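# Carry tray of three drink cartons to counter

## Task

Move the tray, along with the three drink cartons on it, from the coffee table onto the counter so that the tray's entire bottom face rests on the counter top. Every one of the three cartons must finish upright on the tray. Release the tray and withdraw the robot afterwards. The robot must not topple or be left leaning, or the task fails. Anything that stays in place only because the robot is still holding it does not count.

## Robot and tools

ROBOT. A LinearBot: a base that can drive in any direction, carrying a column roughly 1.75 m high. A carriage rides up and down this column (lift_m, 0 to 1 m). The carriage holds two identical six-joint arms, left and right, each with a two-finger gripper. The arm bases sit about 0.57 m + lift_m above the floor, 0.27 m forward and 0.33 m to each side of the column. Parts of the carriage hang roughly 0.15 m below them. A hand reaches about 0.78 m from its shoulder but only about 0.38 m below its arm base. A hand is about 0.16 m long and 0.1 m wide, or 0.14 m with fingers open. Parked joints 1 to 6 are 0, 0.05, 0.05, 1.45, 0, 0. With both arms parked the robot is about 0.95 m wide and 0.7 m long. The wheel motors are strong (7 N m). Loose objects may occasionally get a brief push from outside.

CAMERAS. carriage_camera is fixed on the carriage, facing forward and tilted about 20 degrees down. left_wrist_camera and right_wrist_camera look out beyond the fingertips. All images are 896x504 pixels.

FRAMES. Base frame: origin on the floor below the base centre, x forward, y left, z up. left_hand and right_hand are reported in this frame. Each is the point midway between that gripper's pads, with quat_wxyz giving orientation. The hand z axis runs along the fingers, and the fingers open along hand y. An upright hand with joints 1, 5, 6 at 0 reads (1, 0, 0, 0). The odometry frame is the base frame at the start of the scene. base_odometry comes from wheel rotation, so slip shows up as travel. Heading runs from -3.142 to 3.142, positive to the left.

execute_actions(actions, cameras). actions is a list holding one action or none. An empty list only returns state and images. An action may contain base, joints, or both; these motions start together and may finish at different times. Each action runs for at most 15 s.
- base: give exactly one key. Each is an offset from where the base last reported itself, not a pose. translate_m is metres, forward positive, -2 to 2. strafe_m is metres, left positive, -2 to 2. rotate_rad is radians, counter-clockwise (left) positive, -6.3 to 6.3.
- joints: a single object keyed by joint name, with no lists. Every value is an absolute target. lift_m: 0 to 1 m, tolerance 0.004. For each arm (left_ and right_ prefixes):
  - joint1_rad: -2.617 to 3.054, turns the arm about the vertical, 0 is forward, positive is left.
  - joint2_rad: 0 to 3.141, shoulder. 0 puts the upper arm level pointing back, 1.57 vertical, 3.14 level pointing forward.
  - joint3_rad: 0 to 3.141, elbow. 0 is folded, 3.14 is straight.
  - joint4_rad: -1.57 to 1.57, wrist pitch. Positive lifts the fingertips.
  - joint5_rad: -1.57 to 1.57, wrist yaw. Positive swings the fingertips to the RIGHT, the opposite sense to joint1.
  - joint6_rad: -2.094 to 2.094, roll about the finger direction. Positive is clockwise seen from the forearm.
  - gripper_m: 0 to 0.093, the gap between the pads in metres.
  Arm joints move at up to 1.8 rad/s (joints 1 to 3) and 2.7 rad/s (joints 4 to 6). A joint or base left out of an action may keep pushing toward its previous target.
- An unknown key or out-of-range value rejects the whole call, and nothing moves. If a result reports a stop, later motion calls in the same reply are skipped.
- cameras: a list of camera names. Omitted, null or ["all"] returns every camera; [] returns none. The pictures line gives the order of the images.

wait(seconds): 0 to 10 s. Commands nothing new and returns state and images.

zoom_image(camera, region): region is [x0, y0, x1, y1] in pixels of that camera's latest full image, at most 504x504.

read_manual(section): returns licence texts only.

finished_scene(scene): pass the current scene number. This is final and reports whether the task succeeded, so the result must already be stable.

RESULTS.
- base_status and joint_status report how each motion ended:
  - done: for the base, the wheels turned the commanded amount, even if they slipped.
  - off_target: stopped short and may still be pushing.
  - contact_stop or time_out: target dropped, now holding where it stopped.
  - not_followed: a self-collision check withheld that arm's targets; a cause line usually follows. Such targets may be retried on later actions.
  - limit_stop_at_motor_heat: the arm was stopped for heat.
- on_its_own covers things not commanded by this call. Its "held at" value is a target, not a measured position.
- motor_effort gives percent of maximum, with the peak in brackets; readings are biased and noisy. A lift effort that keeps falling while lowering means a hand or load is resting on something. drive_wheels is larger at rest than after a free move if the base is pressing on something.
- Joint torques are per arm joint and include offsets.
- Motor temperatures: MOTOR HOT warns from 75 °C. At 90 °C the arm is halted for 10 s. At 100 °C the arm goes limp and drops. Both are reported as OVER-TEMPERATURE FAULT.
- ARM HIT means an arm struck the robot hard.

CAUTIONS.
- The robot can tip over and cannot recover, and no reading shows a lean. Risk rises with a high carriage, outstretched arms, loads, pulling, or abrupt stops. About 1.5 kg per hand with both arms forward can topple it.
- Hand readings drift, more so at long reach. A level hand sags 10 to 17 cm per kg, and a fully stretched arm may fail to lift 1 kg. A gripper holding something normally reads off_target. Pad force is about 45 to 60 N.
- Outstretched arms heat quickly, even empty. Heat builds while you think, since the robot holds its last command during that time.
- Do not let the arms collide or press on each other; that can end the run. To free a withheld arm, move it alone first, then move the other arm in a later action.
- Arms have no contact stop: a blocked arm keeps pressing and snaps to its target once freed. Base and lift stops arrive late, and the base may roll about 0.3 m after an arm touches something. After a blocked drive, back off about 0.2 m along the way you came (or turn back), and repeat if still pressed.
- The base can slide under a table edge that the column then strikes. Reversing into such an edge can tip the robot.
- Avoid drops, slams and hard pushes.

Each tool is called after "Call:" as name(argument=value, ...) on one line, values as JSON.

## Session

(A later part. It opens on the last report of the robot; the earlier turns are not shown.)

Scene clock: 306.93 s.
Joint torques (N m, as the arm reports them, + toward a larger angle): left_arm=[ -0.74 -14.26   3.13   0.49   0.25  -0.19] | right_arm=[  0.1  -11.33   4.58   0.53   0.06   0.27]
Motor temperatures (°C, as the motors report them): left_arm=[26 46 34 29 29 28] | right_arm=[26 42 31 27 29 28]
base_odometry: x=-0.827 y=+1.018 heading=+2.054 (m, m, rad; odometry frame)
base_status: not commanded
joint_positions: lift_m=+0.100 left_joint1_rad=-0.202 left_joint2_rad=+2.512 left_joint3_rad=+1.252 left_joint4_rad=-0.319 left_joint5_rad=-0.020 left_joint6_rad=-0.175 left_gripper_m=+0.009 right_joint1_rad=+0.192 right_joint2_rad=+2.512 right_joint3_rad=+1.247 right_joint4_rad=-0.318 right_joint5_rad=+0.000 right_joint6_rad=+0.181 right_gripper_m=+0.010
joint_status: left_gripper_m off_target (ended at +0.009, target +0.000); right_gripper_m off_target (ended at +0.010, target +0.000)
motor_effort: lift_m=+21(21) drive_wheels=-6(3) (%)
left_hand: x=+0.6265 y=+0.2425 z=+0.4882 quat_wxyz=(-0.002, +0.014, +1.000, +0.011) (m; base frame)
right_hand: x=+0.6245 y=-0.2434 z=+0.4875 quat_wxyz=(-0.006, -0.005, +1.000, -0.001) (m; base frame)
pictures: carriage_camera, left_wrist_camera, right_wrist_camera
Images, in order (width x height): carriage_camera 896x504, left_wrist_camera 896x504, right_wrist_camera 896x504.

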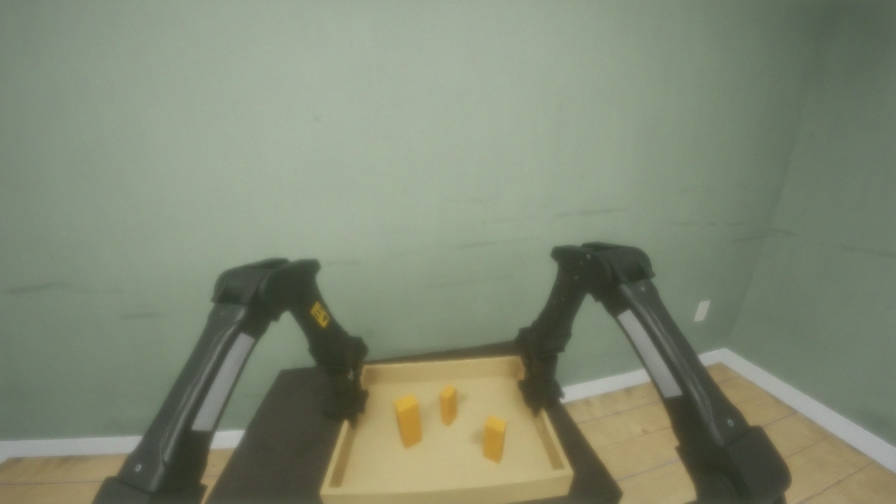

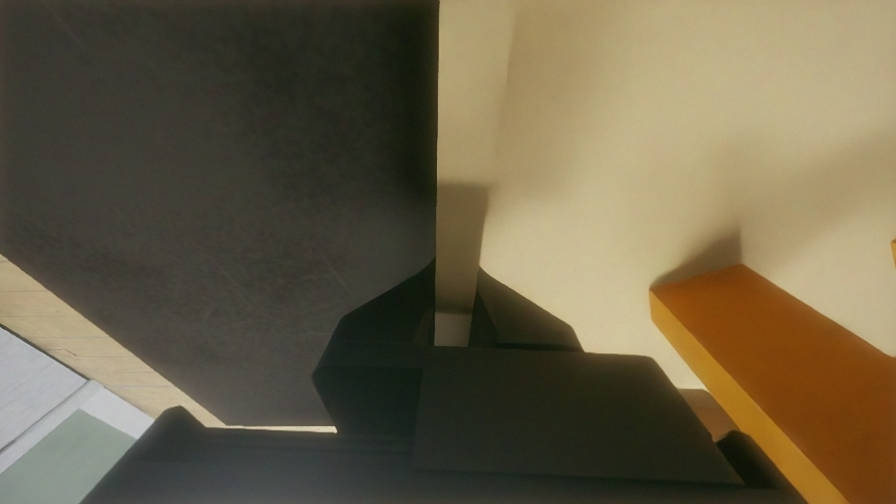

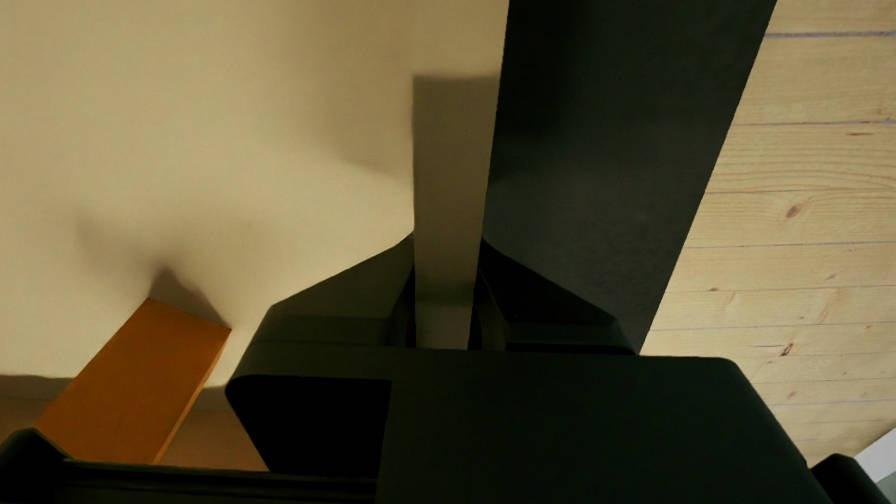

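Call:
execute_actions(actions=[{"joints": {"lift_m": 0.14}}])

Scene clock: 310.70 s.
Joint torques (N m, as the arm reports them, + toward a larger angle): left_arm=[ -0.76 -16.23   3.03   0.39   0.16  -0.2 ] | right_arm=[ -0.03 -13.07   4.39   0.37   0.05   0.28]
Motor temperatures (°C, as the motors report them): left_arm=[26 47 33 29 29 28] | right_arm=[26 42 31 27 29 28]
base_odometry: x=-0.827 y=+1.018 heading=+2.054 (m, m, rad; odometry frame)
base_status: not commanded
joint_positions: lift_m=+0.140 left_joint1_rad=-0.202 left_joint2_rad=+2.532 left_joint3_rad=+1.251 left_joint4_rad=-0.308 left_joint5_rad=-0.012 left_joint6_rad=-0.174 left_gripper_m=+0.009 right_joint1_rad=+0.193 right_joint2_rad=+2.534 right_joint3_rad=+1.247 right_joint4_rad=-0.306 right_joint5_rad=+0.000 right_joint6_rad=+0.181 right_gripper_m=+0.010
joint_status: all done
motor_effort: lift_m=+25(31) drive_wheels=-2(5) (%)
left_hand: x=+0.6223 y=+0.2419 z=+0.5207 quat_wxyz=(-0.008, +0.014, +1.000, +0.007) (m; base frame)
right_hand: x=+0.6202 y=-0.2436 z=+0.5193 quat_wxyz=(-0.011, -0.006, +1.000, -0.002) (m; base frame)
pictures: carriage_camera, left_wrist_camera, right_wrist_camera
Images, in order (width x height): carriage_camera 896x504, left_wrist_camera 896x504, right_wrist_camera 896x504.

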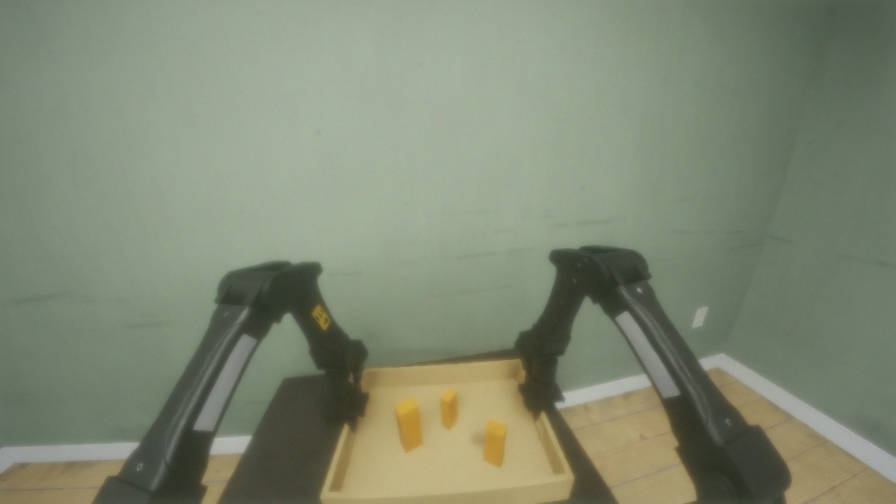

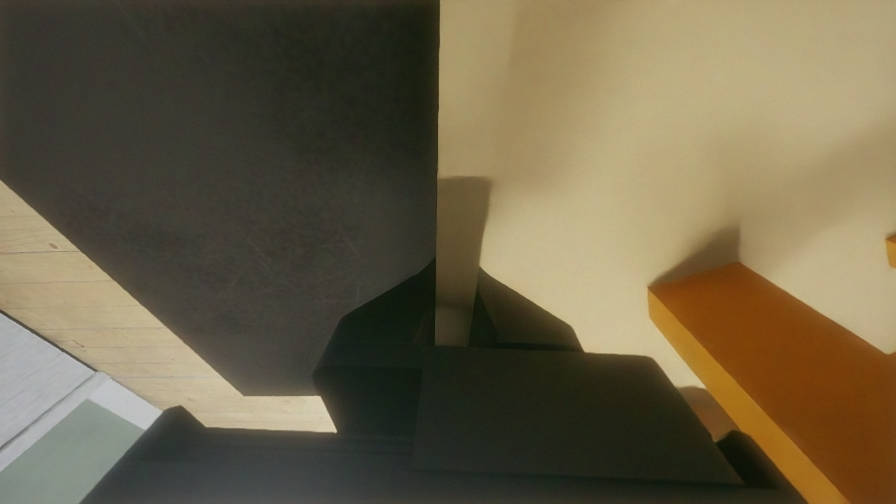

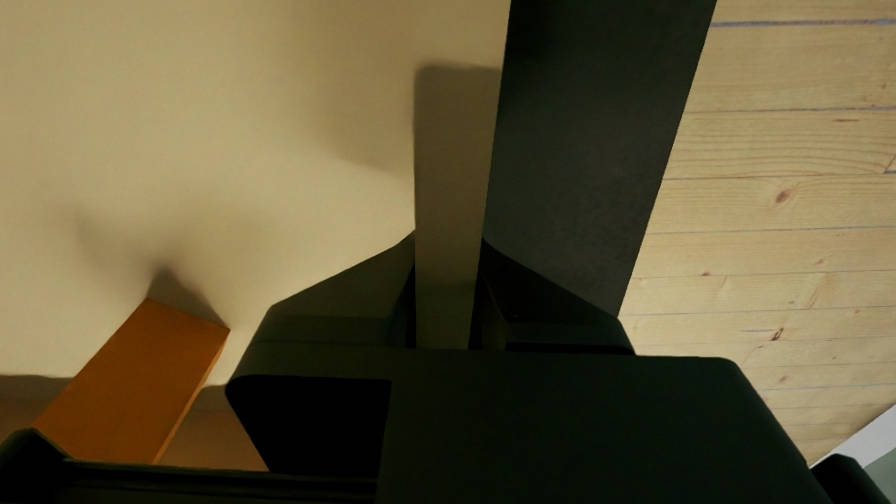

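Call:
execute_actions(actions=[{"base": {"translate_m": -1.5}, "joints": {"lift_m": 0.2}}], cameras=["carriage_camera"])

Scene clock: 324.43 s.
Joint torques (N m, as the arm reports them, + toward a larger angle): left_arm=[ -0.74 -15.97   3.06   0.38   0.19  -0.2 ] | right_arm=[  0.   -12.84   4.36   0.35   0.03   0.28]
Motor temperatures (°C, as the motors report them): left_arm=[26 51 33 29 29 28] | right_arm=[26 45 31 27 29 28]
base_odometry: x=-0.131 y=-0.310 heading=+2.054 (m, m, rad; odometry frame)
base_status: done
joint_positions: lift_m=+0.200 left_joint1_rad=-0.202 left_joint2_rad=+2.529 left_joint3_rad=+1.251 left_joint4_rad=-0.305 left_joint5_rad=-0.013 left_joint6_rad=-0.174 left_gripper_m=+0.009 right_joint1_rad=+0.193 right_joint2_rad=+2.532 right_joint3_rad=+1.247 right_joint4_rad=-0.304 right_joint5_rad=+0.003 right_joint6_rad=+0.181 right_gripper_m=+0.010
joint_status: all done
motor_effort: lift_m=+25(32) drive_wheels=-8(11) (%)
left_hand: x=+0.6238 y=+0.2418 z=+0.5815 quat_wxyz=(-0.005, +0.014, +1.000, +0.008) (m; base frame)
right_hand: x=+0.6215 y=-0.2439 z=+0.5800 quat_wxyz=(-0.009, -0.006, +1.000, -0.003) (m; base frame)
pictures: carriage_camera
Images, in order (width x height): carriage_camera 896x504.

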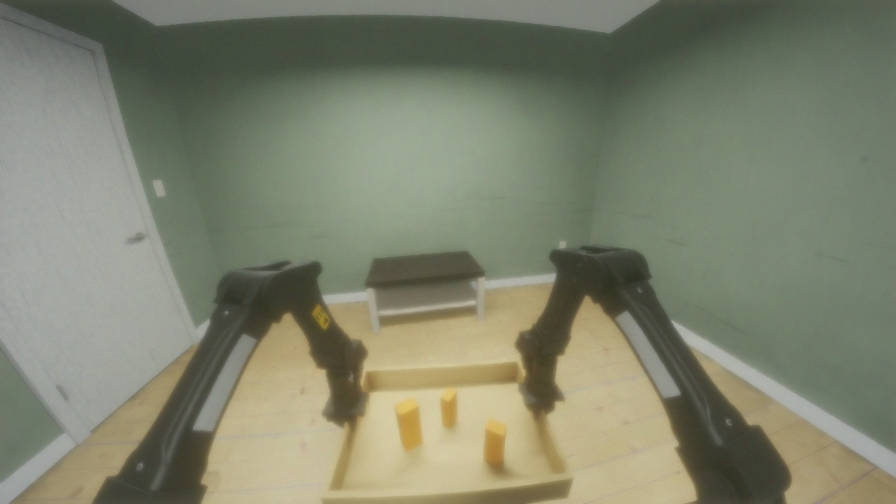

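Call:
execute_actions(actions=[{"base": {"rotate_rad": -3.034}, "joints": {"lift_m": 0.64}}], cameras=["carriage_camera"])

Scene clock: 332.30 s.
Joint torques (N m, as the arm reports them, + toward a larger angle): left_arm=[ -0.59 -15.65   3.05   0.32   0.16  -0.19] | right_arm=[  0.3  -12.61   4.5    0.3    0.02   0.29]
Motor temperatures (°C, as the motors report them): left_arm=[26 52 33 29 29 28] | right_arm=[26 47 31 27 29 28]
base_odometry: x=-0.131 y=-0.310 heading=-0.980 (m, m, rad; odometry frame)
base_status: done
joint_positions: lift_m=+0.640 left_joint1_rad=-0.205 left_joint2_rad=+2.525 left_joint3_rad=+1.251 left_joint4_rad=-0.299 left_joint5_rad=-0.013 left_joint6_rad=-0.175 left_gripper_m=+0.009 right_joint1_rad=+0.189 right_joint2_rad=+2.529 right_joint3_rad=+1.247 right_joint4_rad=-0.299 right_joint5_rad=+0.004 right_joint6_rad=+0.178 right_gripper_m=+0.010
joint_status: all done
motor_effort: lift_m=+26(31) drive_wheels=-1(12) (%)
left_hand: x=+0.6263 y=+0.2405 z=+1.0228 quat_wxyz=(+0.000, +0.015, +1.000, +0.007) (m; base frame)
right_hand: x=+0.6239 y=-0.2450 z=+1.0210 quat_wxyz=(-0.005, -0.006, +1.000, -0.003) (m; base frame)
pictures: carriage_camera
Images, in order (width x height): carriage_camera 896x504.

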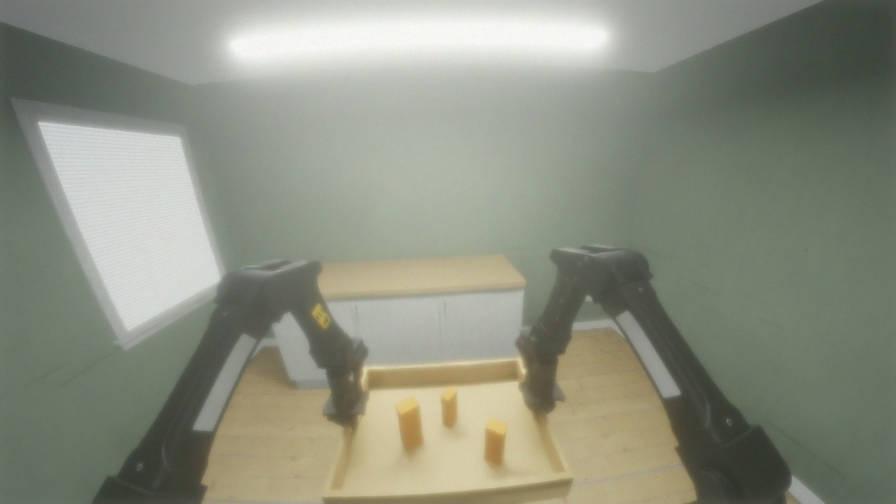

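Call:
execute_actions(actions=[{"base": {"translate_m": 0.8}}])

Scene clock: 339.27 s.
Joint torques (N m, as the arm reports them, + toward a larger angle): left_arm=[ -0.58 -15.68   3.02   0.37   0.18  -0.18] | right_arm=[  0.21 -12.62   4.57   0.36   0.03   0.3 ]
Motor temperatures (°C, as the motors report them): left_arm=[26 53 33 29 29 28] | right_arm=[26 48 31 27 29 28]
base_odometry: x=+0.314 y=-0.975 heading=-0.981 (m, m, rad; odometry frame)
base_status: done
joint_positions: lift_m=+0.640 left_joint1_rad=-0.205 left_joint2_rad=+2.525 left_joint3_rad=+1.251 left_joint4_rad=-0.303 left_joint5_rad=-0.014 left_joint6_rad=-0.175 left_gripper_m=+0.009 right_joint1_rad=+0.190 right_joint2_rad=+2.529 right_joint3_rad=+1.247 right_joint4_rad=-0.303 right_joint5_rad=+0.003 right_joint6_rad=+0.179 right_gripper_m=+0.010
joint_status: not commanded
motor_effort: lift_m=+26(25) drive_wheels=-3(10) (%)
left_hand: x=+0.6253 y=+0.2408 z=+1.0228 quat_wxyz=(-0.002, +0.015, +1.000, +0.007) (m; base frame)
right_hand: x=+0.6230 y=-0.2447 z=+1.0210 quat_wxyz=(-0.007, -0.006, +1.000, -0.003) (m; base frame)
pictures: carriage_camera, left_wrist_camera, right_wrist_camera
Images, in order (width x height): carriage_camera 896x504, left_wrist_camera 896x504, right_wrist_camera 896x504.

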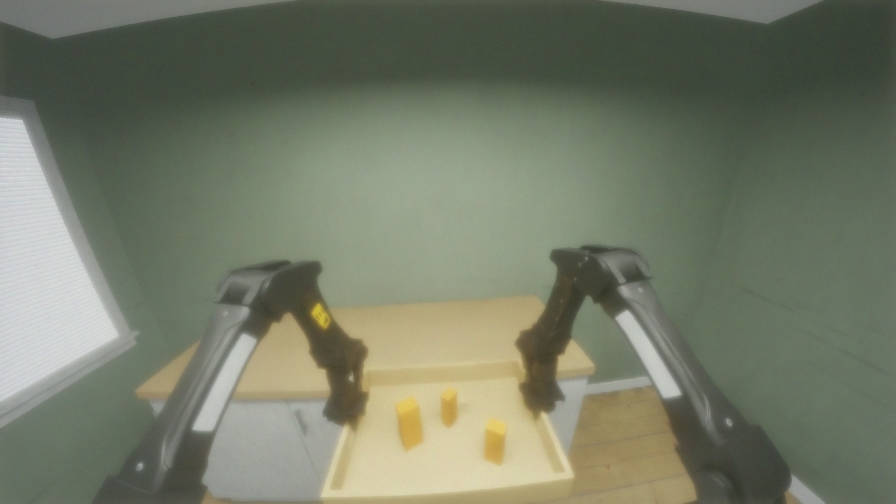

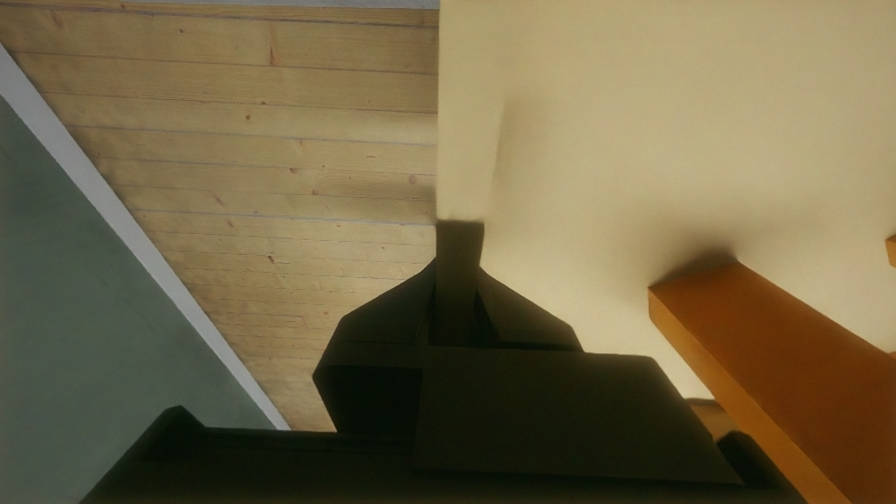

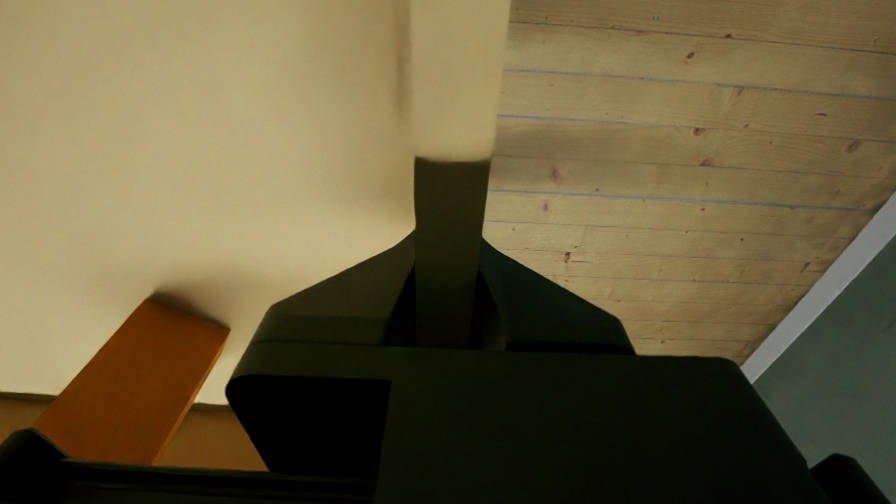

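Call:
execute_actions(actions=[{"base": {"translate_m": 0.46}, "joints": {"lift_m": 0.66}}])

Scene clock: 350.33 s.
Joint torques (N m, as the arm reports them, + toward a larger angle): left_arm=[ -0.55 -16.35   3.07   0.34   0.19  -0.18] | right_arm=[  0.12 -13.01   4.35   0.34   0.04   0.29]
Motor temperatures (°C, as the motors report them): left_arm=[26 55 33 29 29 28] | right_arm=[26 49 31 27 29 28]
base_odometry: x=+0.570 y=-1.357 heading=-0.981 (m, m, rad; odometry frame)
base_status: done
joint_positions: lift_m=+0.660 left_joint1_rad=-0.205 left_joint2_rad=+2.533 left_joint3_rad=+1.251 left_joint4_rad=-0.303 left_joint5_rad=-0.013 left_joint6_rad=-0.176 left_gripper_m=+0.009 right_joint1_rad=+0.191 right_joint2_rad=+2.534 right_joint3_rad=+1.247 right_joint4_rad=-0.304 right_joint5_rad=+0.002 right_joint6_rad=+0.179 right_gripper_m=+0.010
joint_status: all done
motor_effort: lift_m=+25(30) drive_wheels=-6(8) (%)
left_hand: x=+0.6231 y=+0.2411 z=+1.0402 quat_wxyz=(-0.005, +0.014, +1.000, +0.008) (m; base frame)
right_hand: x=+0.6210 y=-0.2446 z=+1.0392 quat_wxyz=(-0.010, -0.006, +1.000, -0.003) (m; base frame)
pictures: carriage_camera, left_wrist_camera, right_wrist_camera
Images, in order (width x height): carriage_camera 896x504, left_wrist_camera 896x504, right_wrist_camera 896x504.

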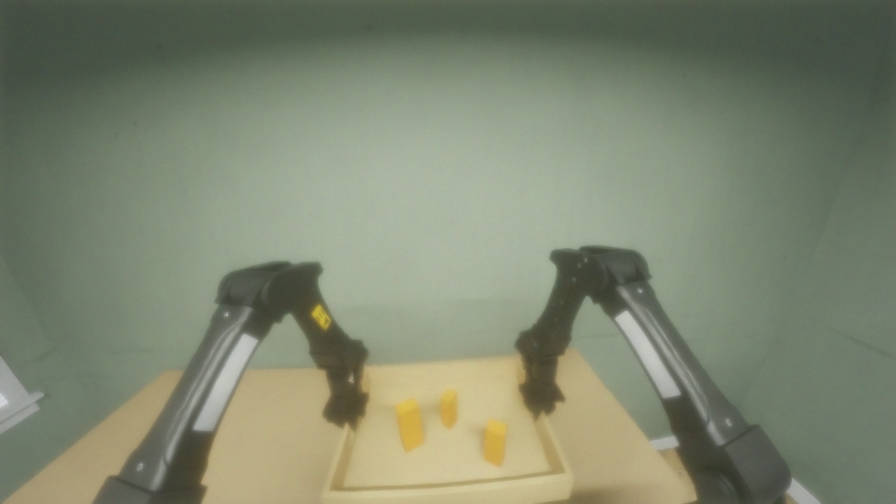

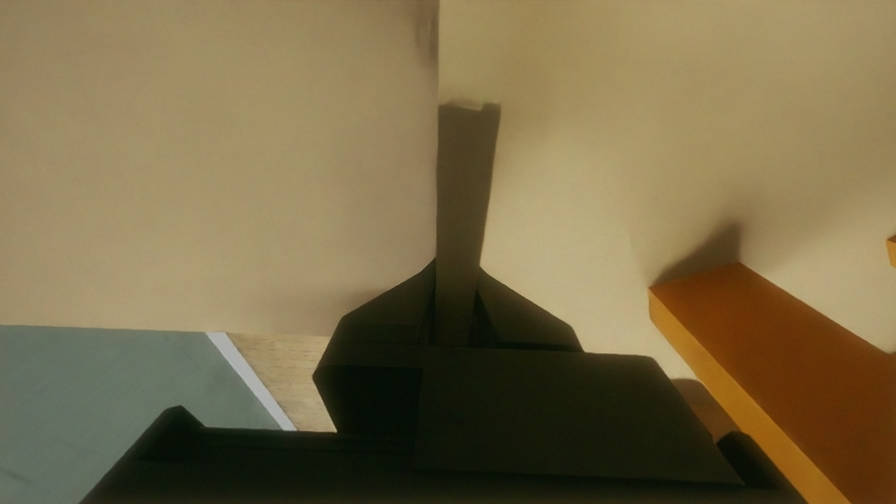

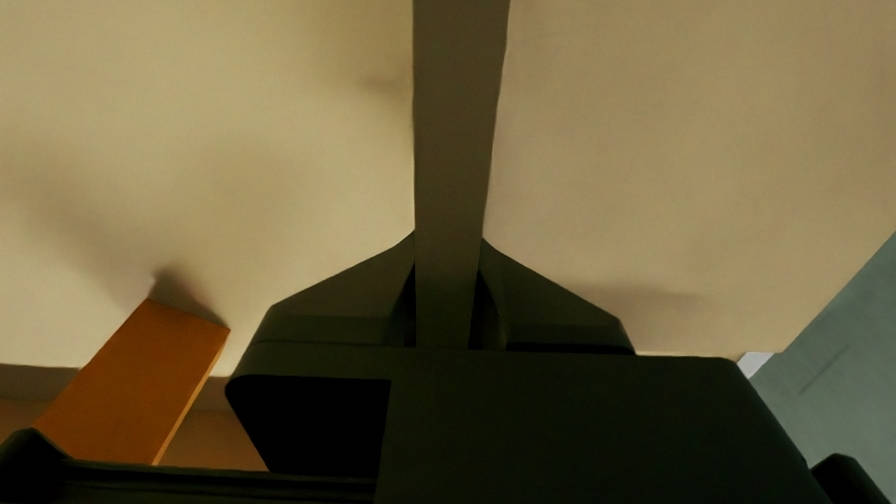

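Call:
execute_actions(actions=[{"base": {"translate_m": 0.04}, "joints": {"lift_m": 0.615}}])

Scene clock: 357.43 s.
Joint torques (N m, as the arm reports them, + toward a larger angle): left_arm=[ -0.58 -17.27   3.     0.31   0.16  -0.17] | right_arm=[  0.03 -13.48   4.32   0.32   0.03   0.29]
Motor temperatures (°C, as the motors report them): left_arm=[26 56 33 29 29 28] | right_arm=[26 50 31 27 29 28]
base_odometry: x=+0.592 y=-1.391 heading=-0.982 (m, m, rad; odometry frame)
base_status: done
joint_positions: lift_m=+0.615 left_joint1_rad=-0.205 left_joint2_rad=+2.543 left_joint3_rad=+1.251 left_joint4_rad=-0.300 left_joint5_rad=-0.011 left_joint6_rad=-0.176 left_gripper_m=+0.009 right_joint1_rad=+0.192 right_joint2_rad=+2.541 right_joint3_rad=+1.247 right_joint4_rad=-0.303 right_joint5_rad=+0.002 right_joint6_rad=+0.180 right_gripper_m=+0.010
joint_status: all done
motor_effort: lift_m=+23(24) drive_wheels=-1(3) (%)
left_hand: x=+0.6208 y=+0.2412 z=+0.9922 quat_wxyz=(-0.009, +0.014, +1.000, +0.007) (m; base frame)
right_hand: x=+0.6189 y=-0.2446 z=+0.9922 quat_wxyz=(-0.013, -0.006, +1.000, -0.004) (m; base frame)
pictures: carriage_camera, left_wrist_camera, right_wrist_camera
Images, in order (width x height): carriage_camera 896x504, left_wrist_camera 896x504, right_wrist_camera 896x504.

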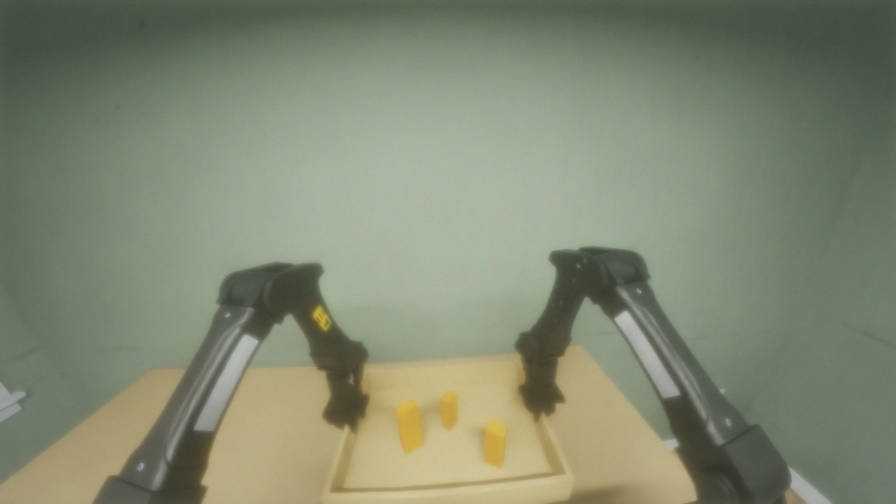

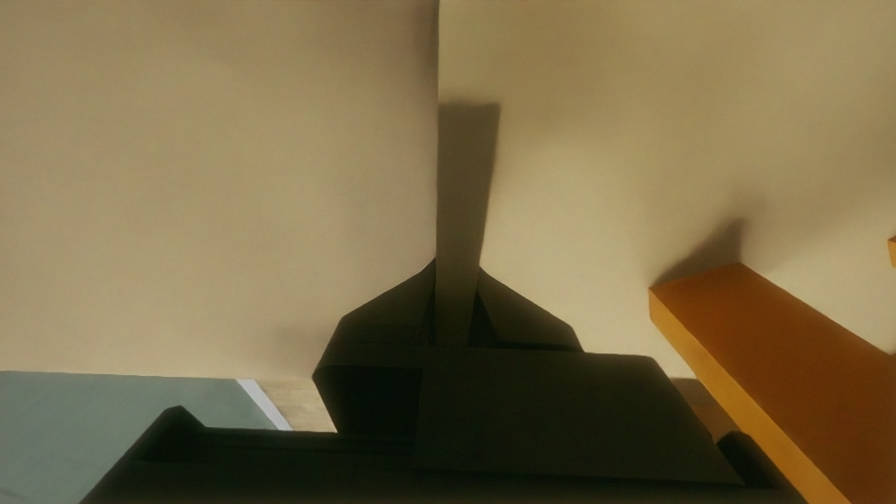

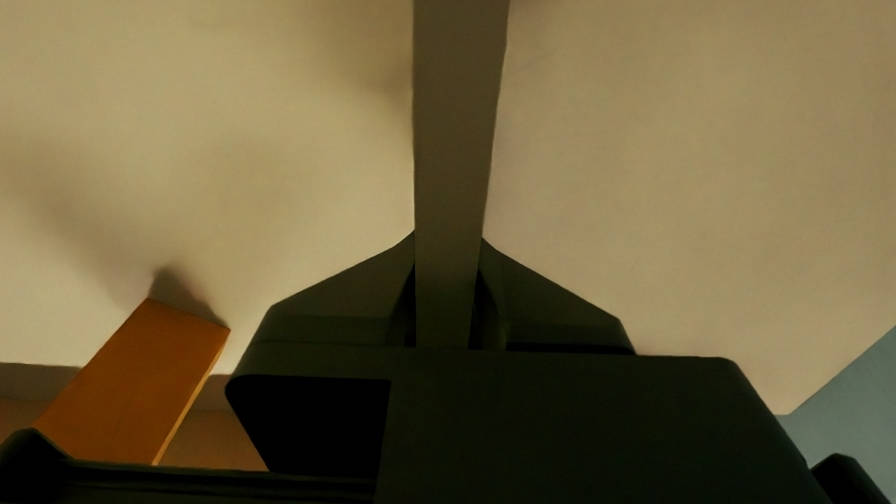

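Call:
execute_actions(actions=[{"joints": {"lift_m": 0.597}}], cameras=["left_wrist_camera"])

Scene clock: 361.60 s.
Joint torques (N m, as the arm reports them, + toward a larger angle): left_arm=[ -0.52 -17.19   2.96   0.32   0.18  -0.17] | right_arm=[  0.09 -13.61   4.31   0.33   0.04   0.29]
Motor temperatures (°C, as the motors report them): left_arm=[26 57 33 29 29 28] | right_arm=[26 51 31 27 29 28]
base_odometry: x=+0.592 y=-1.391 heading=-0.982 (m, m, rad; odometry frame)
base_status: not commanded
joint_positions: lift_m=+0.597 left_joint1_rad=-0.205 left_joint2_rad=+2.541 left_joint3_rad=+1.251 left_joint4_rad=-0.303 left_joint5_rad=-0.010 left_joint6_rad=-0.176 left_gripper_m=+0.009 right_joint1_rad=+0.192 right_joint2_rad=+2.542 right_joint3_rad=+1.247 right_joint4_rad=-0.305 right_joint5_rad=+0.002 right_joint6_rad=+0.181 right_gripper_m=+0.010
joint_status: all done
motor_effort: lift_m=+23(24) drive_wheels=+0(7) (%)
left_hand: x=+0.6204 y=+0.2412 z=+0.9746 quat_wxyz=(-0.010, +0.014, +1.000, +0.007) (m; base frame)
right_hand: x=+0.6184 y=-0.2447 z=+0.9740 quat_wxyz=(-0.014, -0.006, +1.000, -0.004) (m; base frame)
pictures: left_wrist_camera
Images, in order (width x height): left_wrist_camera 896x504.

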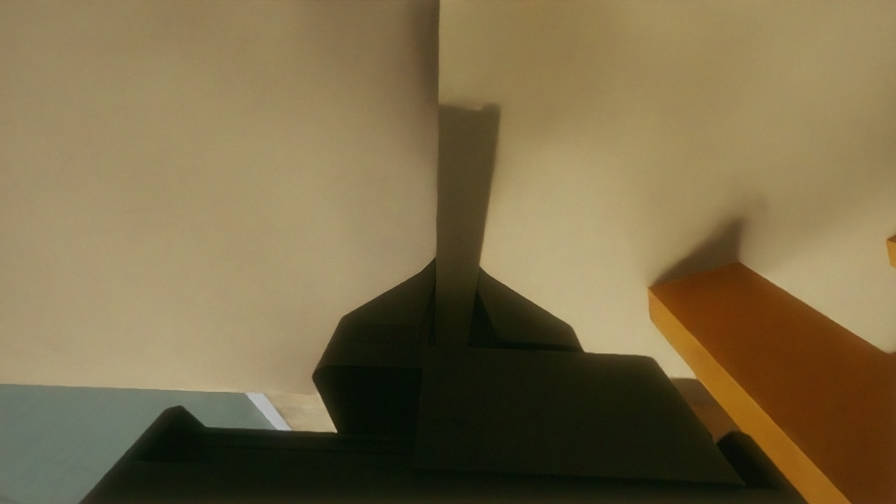

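Call:
execute_actions(actions=[{"joints": {"lift_m": 0.582}}], cameras=["left_wrist_camera"])

Scene clock: 365.70 s.
Joint torques (N m, as the arm reports them, + toward a larger angle): left_arm=[ -0.54 -17.05   2.95   0.32   0.18  -0.16] | right_arm=[  0.17 -13.52   4.33   0.31   0.03   0.28]
Motor temperatures (°C, as the motors report them): left_arm=[26 58 33 29 29 28] | right_arm=[26 51 31 27 29 28]
base_odometry: x=+0.592 y=-1.391 heading=-0.982 (m, m, rad; odometry frame)
base_status: not commanded
joint_positions: lift_m=+0.582 left_joint1_rad=-0.205 left_joint2_rad=+2.541 left_joint3_rad=+1.251 left_joint4_rad=-0.303 left_joint5_rad=-0.010 left_joint6_rad=-0.176 left_gripper_m=+0.009 right_joint1_rad=+0.192 right_joint2_rad=+2.542 right_joint3_rad=+1.247 right_joint4_rad=-0.304 right_joint5_rad=+0.002 right_joint6_rad=+0.181 right_gripper_m=+0.010
joint_status: all done
motor_effort: lift_m=+23(25) drive_wheels=-4(1) (%)
left_hand: x=+0.6206 y=+0.2412 z=+0.9598 quat_wxyz=(-0.010, +0.014, +1.000, +0.007) (m; base frame)
right_hand: x=+0.6186 y=-0.2446 z=+0.9590 quat_wxyz=(-0.014, -0.006, +1.000, -0.003) (m; base frame)
pictures: left_wrist_camera
Images, in order (width x height): left_wrist_camera 896x504.

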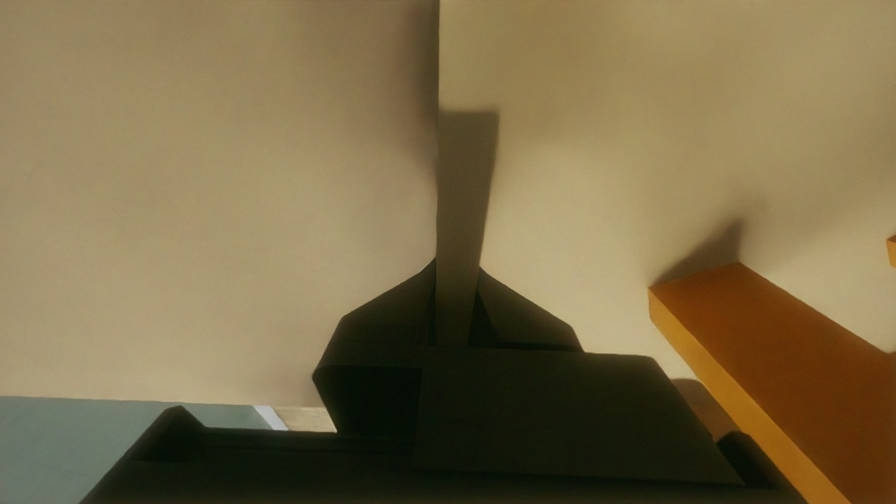

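Call:
execute_actions(actions=[{"joints": {"lift_m": 0.57}}], cameras=["left_wrist_camera"])

Scene clock: 368.47 s.
Joint torques (N m, as the arm reports them, + toward a larger angle): left_arm=[ -0.52 -16.72   3.02   0.3    0.18  -0.18] | right_arm=[  0.05 -13.18   4.36   0.31   0.01   0.28]
Motor temperatures (°C, as the motors report them): left_arm=[26 58 33 29 29 28] | right_arm=[26 52 31 27 29 28]
base_odometry: x=+0.592 y=-1.391 heading=-0.982 (m, m, rad; odometry frame)
base_status: not commanded
joint_positions: lift_m=+0.570 left_joint1_rad=-0.205 left_joint2_rad=+2.537 left_joint3_rad=+1.251 left_joint4_rad=-0.298 left_joint5_rad=-0.013 left_joint6_rad=-0.176 left_gripper_m=+0.009 right_joint1_rad=+0.192 right_joint2_rad=+2.537 right_joint3_rad=+1.247 right_joint4_rad=-0.301 right_joint5_rad=+0.004 right_joint6_rad=+0.181 right_gripper_m=+0.010
joint_status: all done
motor_effort: lift_m=+22(23) drive_wheels=+4(4) (%)
left_hand: x=+0.6231 y=+0.2411 z=+0.9494 quat_wxyz=(-0.005, +0.015, +1.000, +0.008) (m; base frame)
right_hand: x=+0.6209 y=-0.2445 z=+0.9487 quat_wxyz=(-0.010, -0.006, +1.000, -0.004) (m; base frame)
pictures: left_wrist_camera
Images, in order (width x height): left_wrist_camera 896x504.

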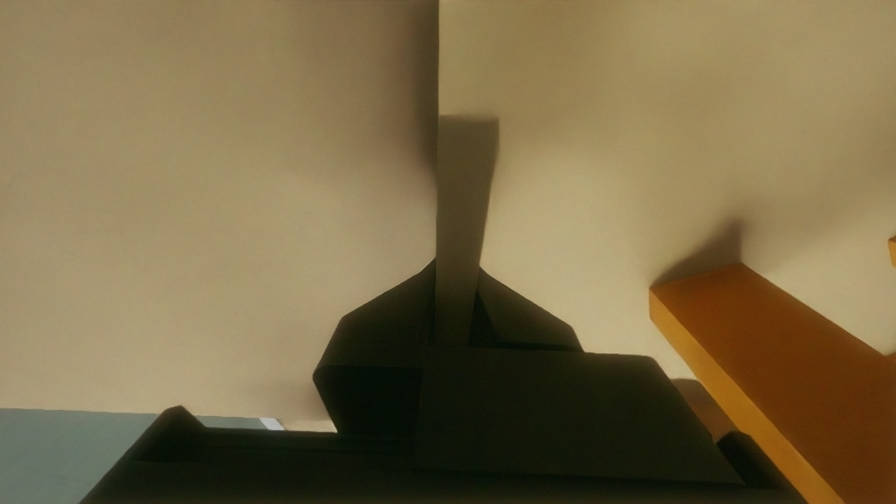

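Call:
execute_actions(actions=[{"joints": {"lift_m": 0.561}}], cameras=["left_wrist_camera"])

Scene clock: 371.80 s.
Joint torques (N m, as the arm reports them, + toward a larger angle): left_arm=[ -0.55 -14.78   3.15   0.52   0.18  -0.19] | right_arm=[  0.05 -11.75   4.47   0.63  -0.03   0.28]
Motor temperatures (°C, as the motors report them): left_arm=[26 59 33 29 29 28] | right_arm=[26 52 31 27 29 28]
base_odometry: x=+0.592 y=-1.391 heading=-0.982 (m, m, rad; odometry frame)
base_status: not commanded
joint_positions: lift_m=+0.561 left_joint1_rad=-0.205 left_joint2_rad=+2.516 left_joint3_rad=+1.251 left_joint4_rad=-0.324 left_joint5_rad=-0.014 left_joint6_rad=-0.176 left_gripper_m=+0.009 right_joint1_rad=+0.192 right_joint2_rad=+2.516 right_joint3_rad=+1.247 right_joint4_rad=-0.327 right_joint5_rad=+0.005 right_joint6_rad=+0.181 right_gripper_m=+0.010
joint_status: all done
motor_effort: lift_m=+19(19) drive_wheels=+1(1) (%)
left_hand: x=+0.6232 y=+0.2412 z=+0.9478 quat_wxyz=(-0.007, +0.015, +1.000, +0.008) (m; base frame)
right_hand: x=+0.6209 y=-0.2446 z=+0.9471 quat_wxyz=(-0.012, -0.006, +1.000, -0.005) (m; base frame)
pictures: left_wrist_camera
Images, in order (width x height): left_wrist_camera 896x504.

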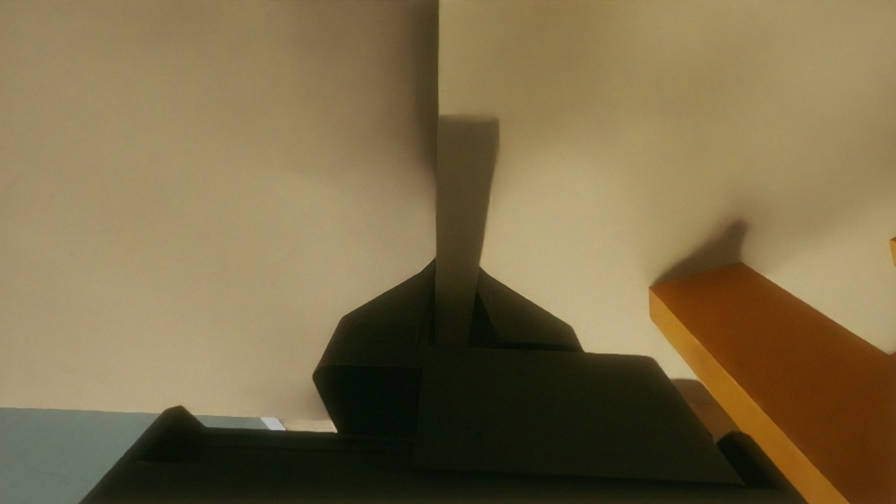

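The tray is resting on the counter. Releasing the grippers, then lifting clear.

Call:
execute_actions(actions=[{"joints": {"left_gripper_m": 0.06, "right_gripper_m": 0.06}}], cameras=[])

Call:
execute_actions(actions=[{"joints": {"lift_m": 0.68}}])

Scene clock: 376.80 s.
Joint torques (N m, as the arm reports them, + toward a larger angle): left_arm=[ -0.51 -14.76   3.11   0.52   0.14  -0.1 ] | right_arm=[  0.03 -11.66   4.54   0.6    0.01   0.12]
Motor temperatures (°C, as the motors report them): left_arm=[26 59 33 29 29 28] | right_arm=[26 52 31 27 29 28]
base_odometry: x=+0.592 y=-1.391 heading=-0.982 (m, m, rad; odometry frame)
base_status: not commanded
joint_positions: lift_m=+0.561 left_joint1_rad=-0.205 left_joint2_rad=+2.516 left_joint3_rad=+1.251 left_joint4_rad=-0.323 left_joint5_rad=-0.008 left_joint6_rad=-0.183 left_gripper_m=+0.060 right_joint1_rad=+0.192 right_joint2_rad=+2.516 right_joint3_rad=+1.247 right_joint4_rad=-0.324 right_joint5_rad=+0.005 right_joint6_rad=+0.194 right_gripper_m=+0.060
joint_status: all done
motor_effort: lift_m=+20(19) drive_wheels=+2(2) (%)
left_hand: x=+0.6231 y=+0.2402 z=+0.9477 quat_wxyz=(-0.008, +0.011, +1.000, +0.006) (m; base frame)
right_hand: x=+0.6215 y=-0.2445 z=+0.9471 quat_wxyz=(-0.011, +0.001, +1.000, -0.005) (m; base frame)
pictures: none
No camera images: the call's "cameras" was empty. Leave "cameras" out to get every camera's image.

Scene clock: 377.80 s.
Joint torques (N m, as the arm reports them, + toward a larger angle): left_arm=[ -0.57 -13.57   3.16   0.53   0.13  -0.09] | right_arm=[  0.11 -11.24   4.58   0.54   0.     0.14]
Motor temperatures (°C, as the motors report them): left_arm=[26 59 33 29 29 28] | right_arm=[26 52 31 27 29 28]
base_odometry: x=+0.592 y=-1.391 heading=-0.982 (m, m, rad; odometry frame)
base_status: not commanded
joint_positions: lift_m=+0.680 left_joint1_rad=-0.205 left_joint2_rad=+2.504 left_joint3_rad=+1.251 left_joint4_rad=-0.319 left_joint5_rad=-0.007 left_joint6_rad=-0.184 left_gripper_m=+0.060 right_joint1_rad=+0.192 right_joint2_rad=+2.510 right_joint3_rad=+1.247 right_joint4_rad=-0.318 right_joint5_rad=+0.005 right_joint6_rad=+0.195 right_gripper_m=+0.060
joint_status: all done
motor_effort: lift_m=+24(31) drive_wheels=-2(3) (%)
left_hand: x=+0.6277 y=+0.2390 z=+1.0704 quat_wxyz=(+0.000, +0.010, +1.000, +0.003) (m; base frame)
right_hand: x=+0.6249 y=-0.2439 z=+1.0676 quat_wxyz=(-0.005, +0.001, +1.000, -0.003) (m; base frame)
pictures: carriage_camera, left_wrist_camera, right_wrist_camera
Images, in order (width x height): carriage_camera 896x504, left_wrist_camera 896x504, right_wrist_camera 896x504.

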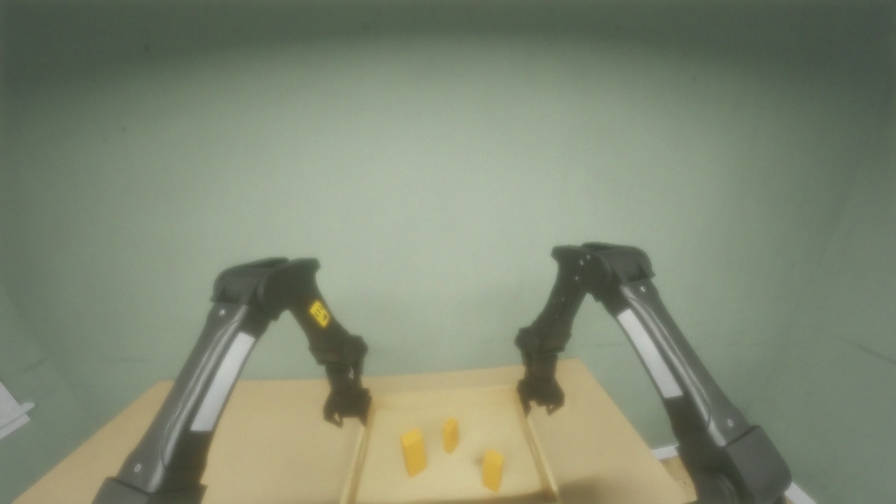

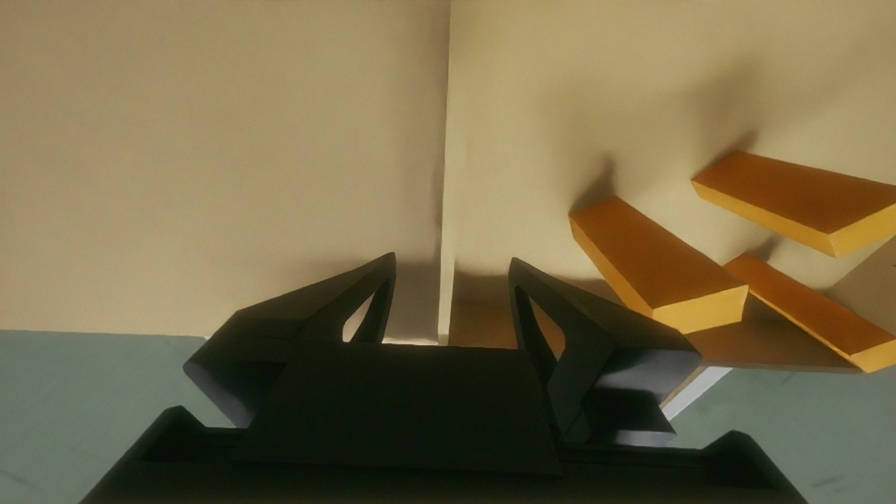

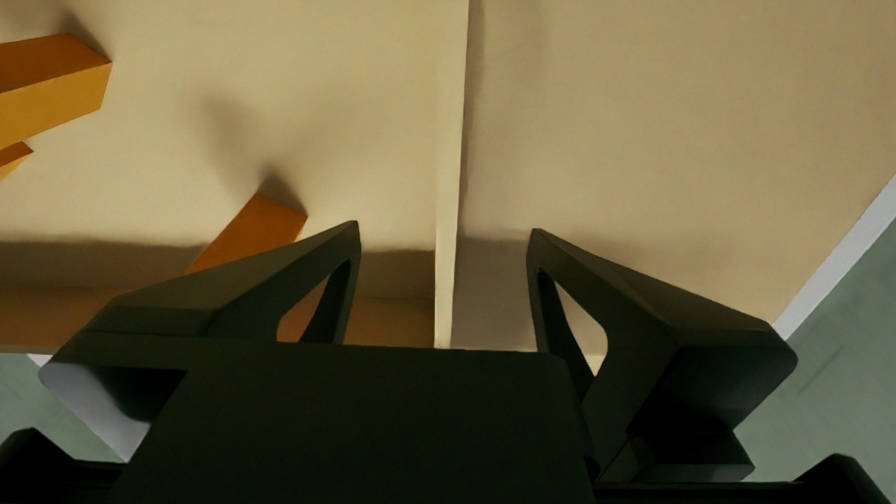

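Call:
execute_actions(actions=[{"base": {"translate_m": -0.5}, "joints": {"left_joint1_rad": 0, "left_joint2_rad": 0.05, "left_joint3_rad": 0.05, "left_joint4_rad": 1.45, "left_joint5_rad": 0, "left_joint6_rad": 0, "right_joint1_rad": 0, "right_joint2_rad": 0.05, "right_joint3_rad": 0.05, "right_joint4_rad": 1.45, "right_joint5_rad": 0, "right_joint6_rad": 0}}], cameras=["carriage_camera"])

Scene clock: 391.50 s.
Joint torques (N m, as the arm reports them, + toward a larger angle): left_arm=[-1.02  4.39  3.63 -0.15  0.08  0.04] | right_arm=[ 0.16  3.02  4.74 -0.27  0.01  0.03]
Motor temperatures (°C, as the motors report them): left_arm=[26 56 33 29 29 28] | right_arm=[26 51 31 27 29 28]
base_odometry: x=+0.314 y=-0.975 heading=-0.982 (m, m, rad; odometry frame)
base_status: done
joint_positions: lift_m=+0.680 left_joint1_rad=+0.011 left_joint2_rad=+0.057 left_joint3_rad=+0.066 left_joint4_rad=+1.459 left_joint5_rad=-0.002 left_joint6_rad=-0.006 left_gripper_m=+0.060 right_joint1_rad=-0.005 right_joint2_rad=+0.059 right_joint3_rad=+0.070 right_joint4_rad=+1.458 right_joint5_rad=+0.002 right_joint6_rad=+0.005 right_gripper_m=+0.060
joint_status: all done
motor_effort: lift_m=+24(24) drive_wheels=-5(12) (%)
left_hand: x=+0.2957 y=+0.3128 z=+1.6949 quat_wxyz=(+0.999, -0.001, +0.051, +0.003) (m; base frame)
right_hand: x=+0.2954 y=-0.3127 z=+1.6960 quat_wxyz=(+0.999, +0.001, +0.051, +0.000) (m; base frame)
pictures: carriage_camera
Images, in order (width x height): carriage_camera 896x504.

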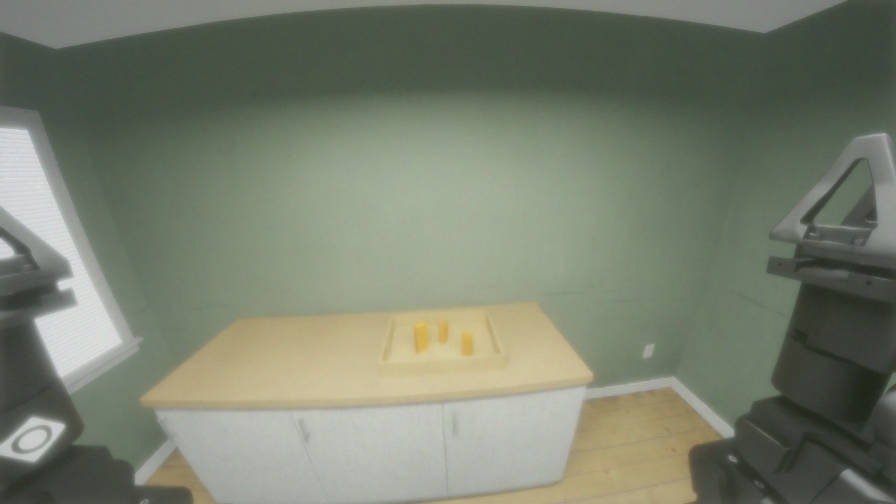

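The tray sits fully on the counter with all three cartons upright, and the robot is clear.

Call:
finished_scene(scene=1)

The scene is finished: the task was done.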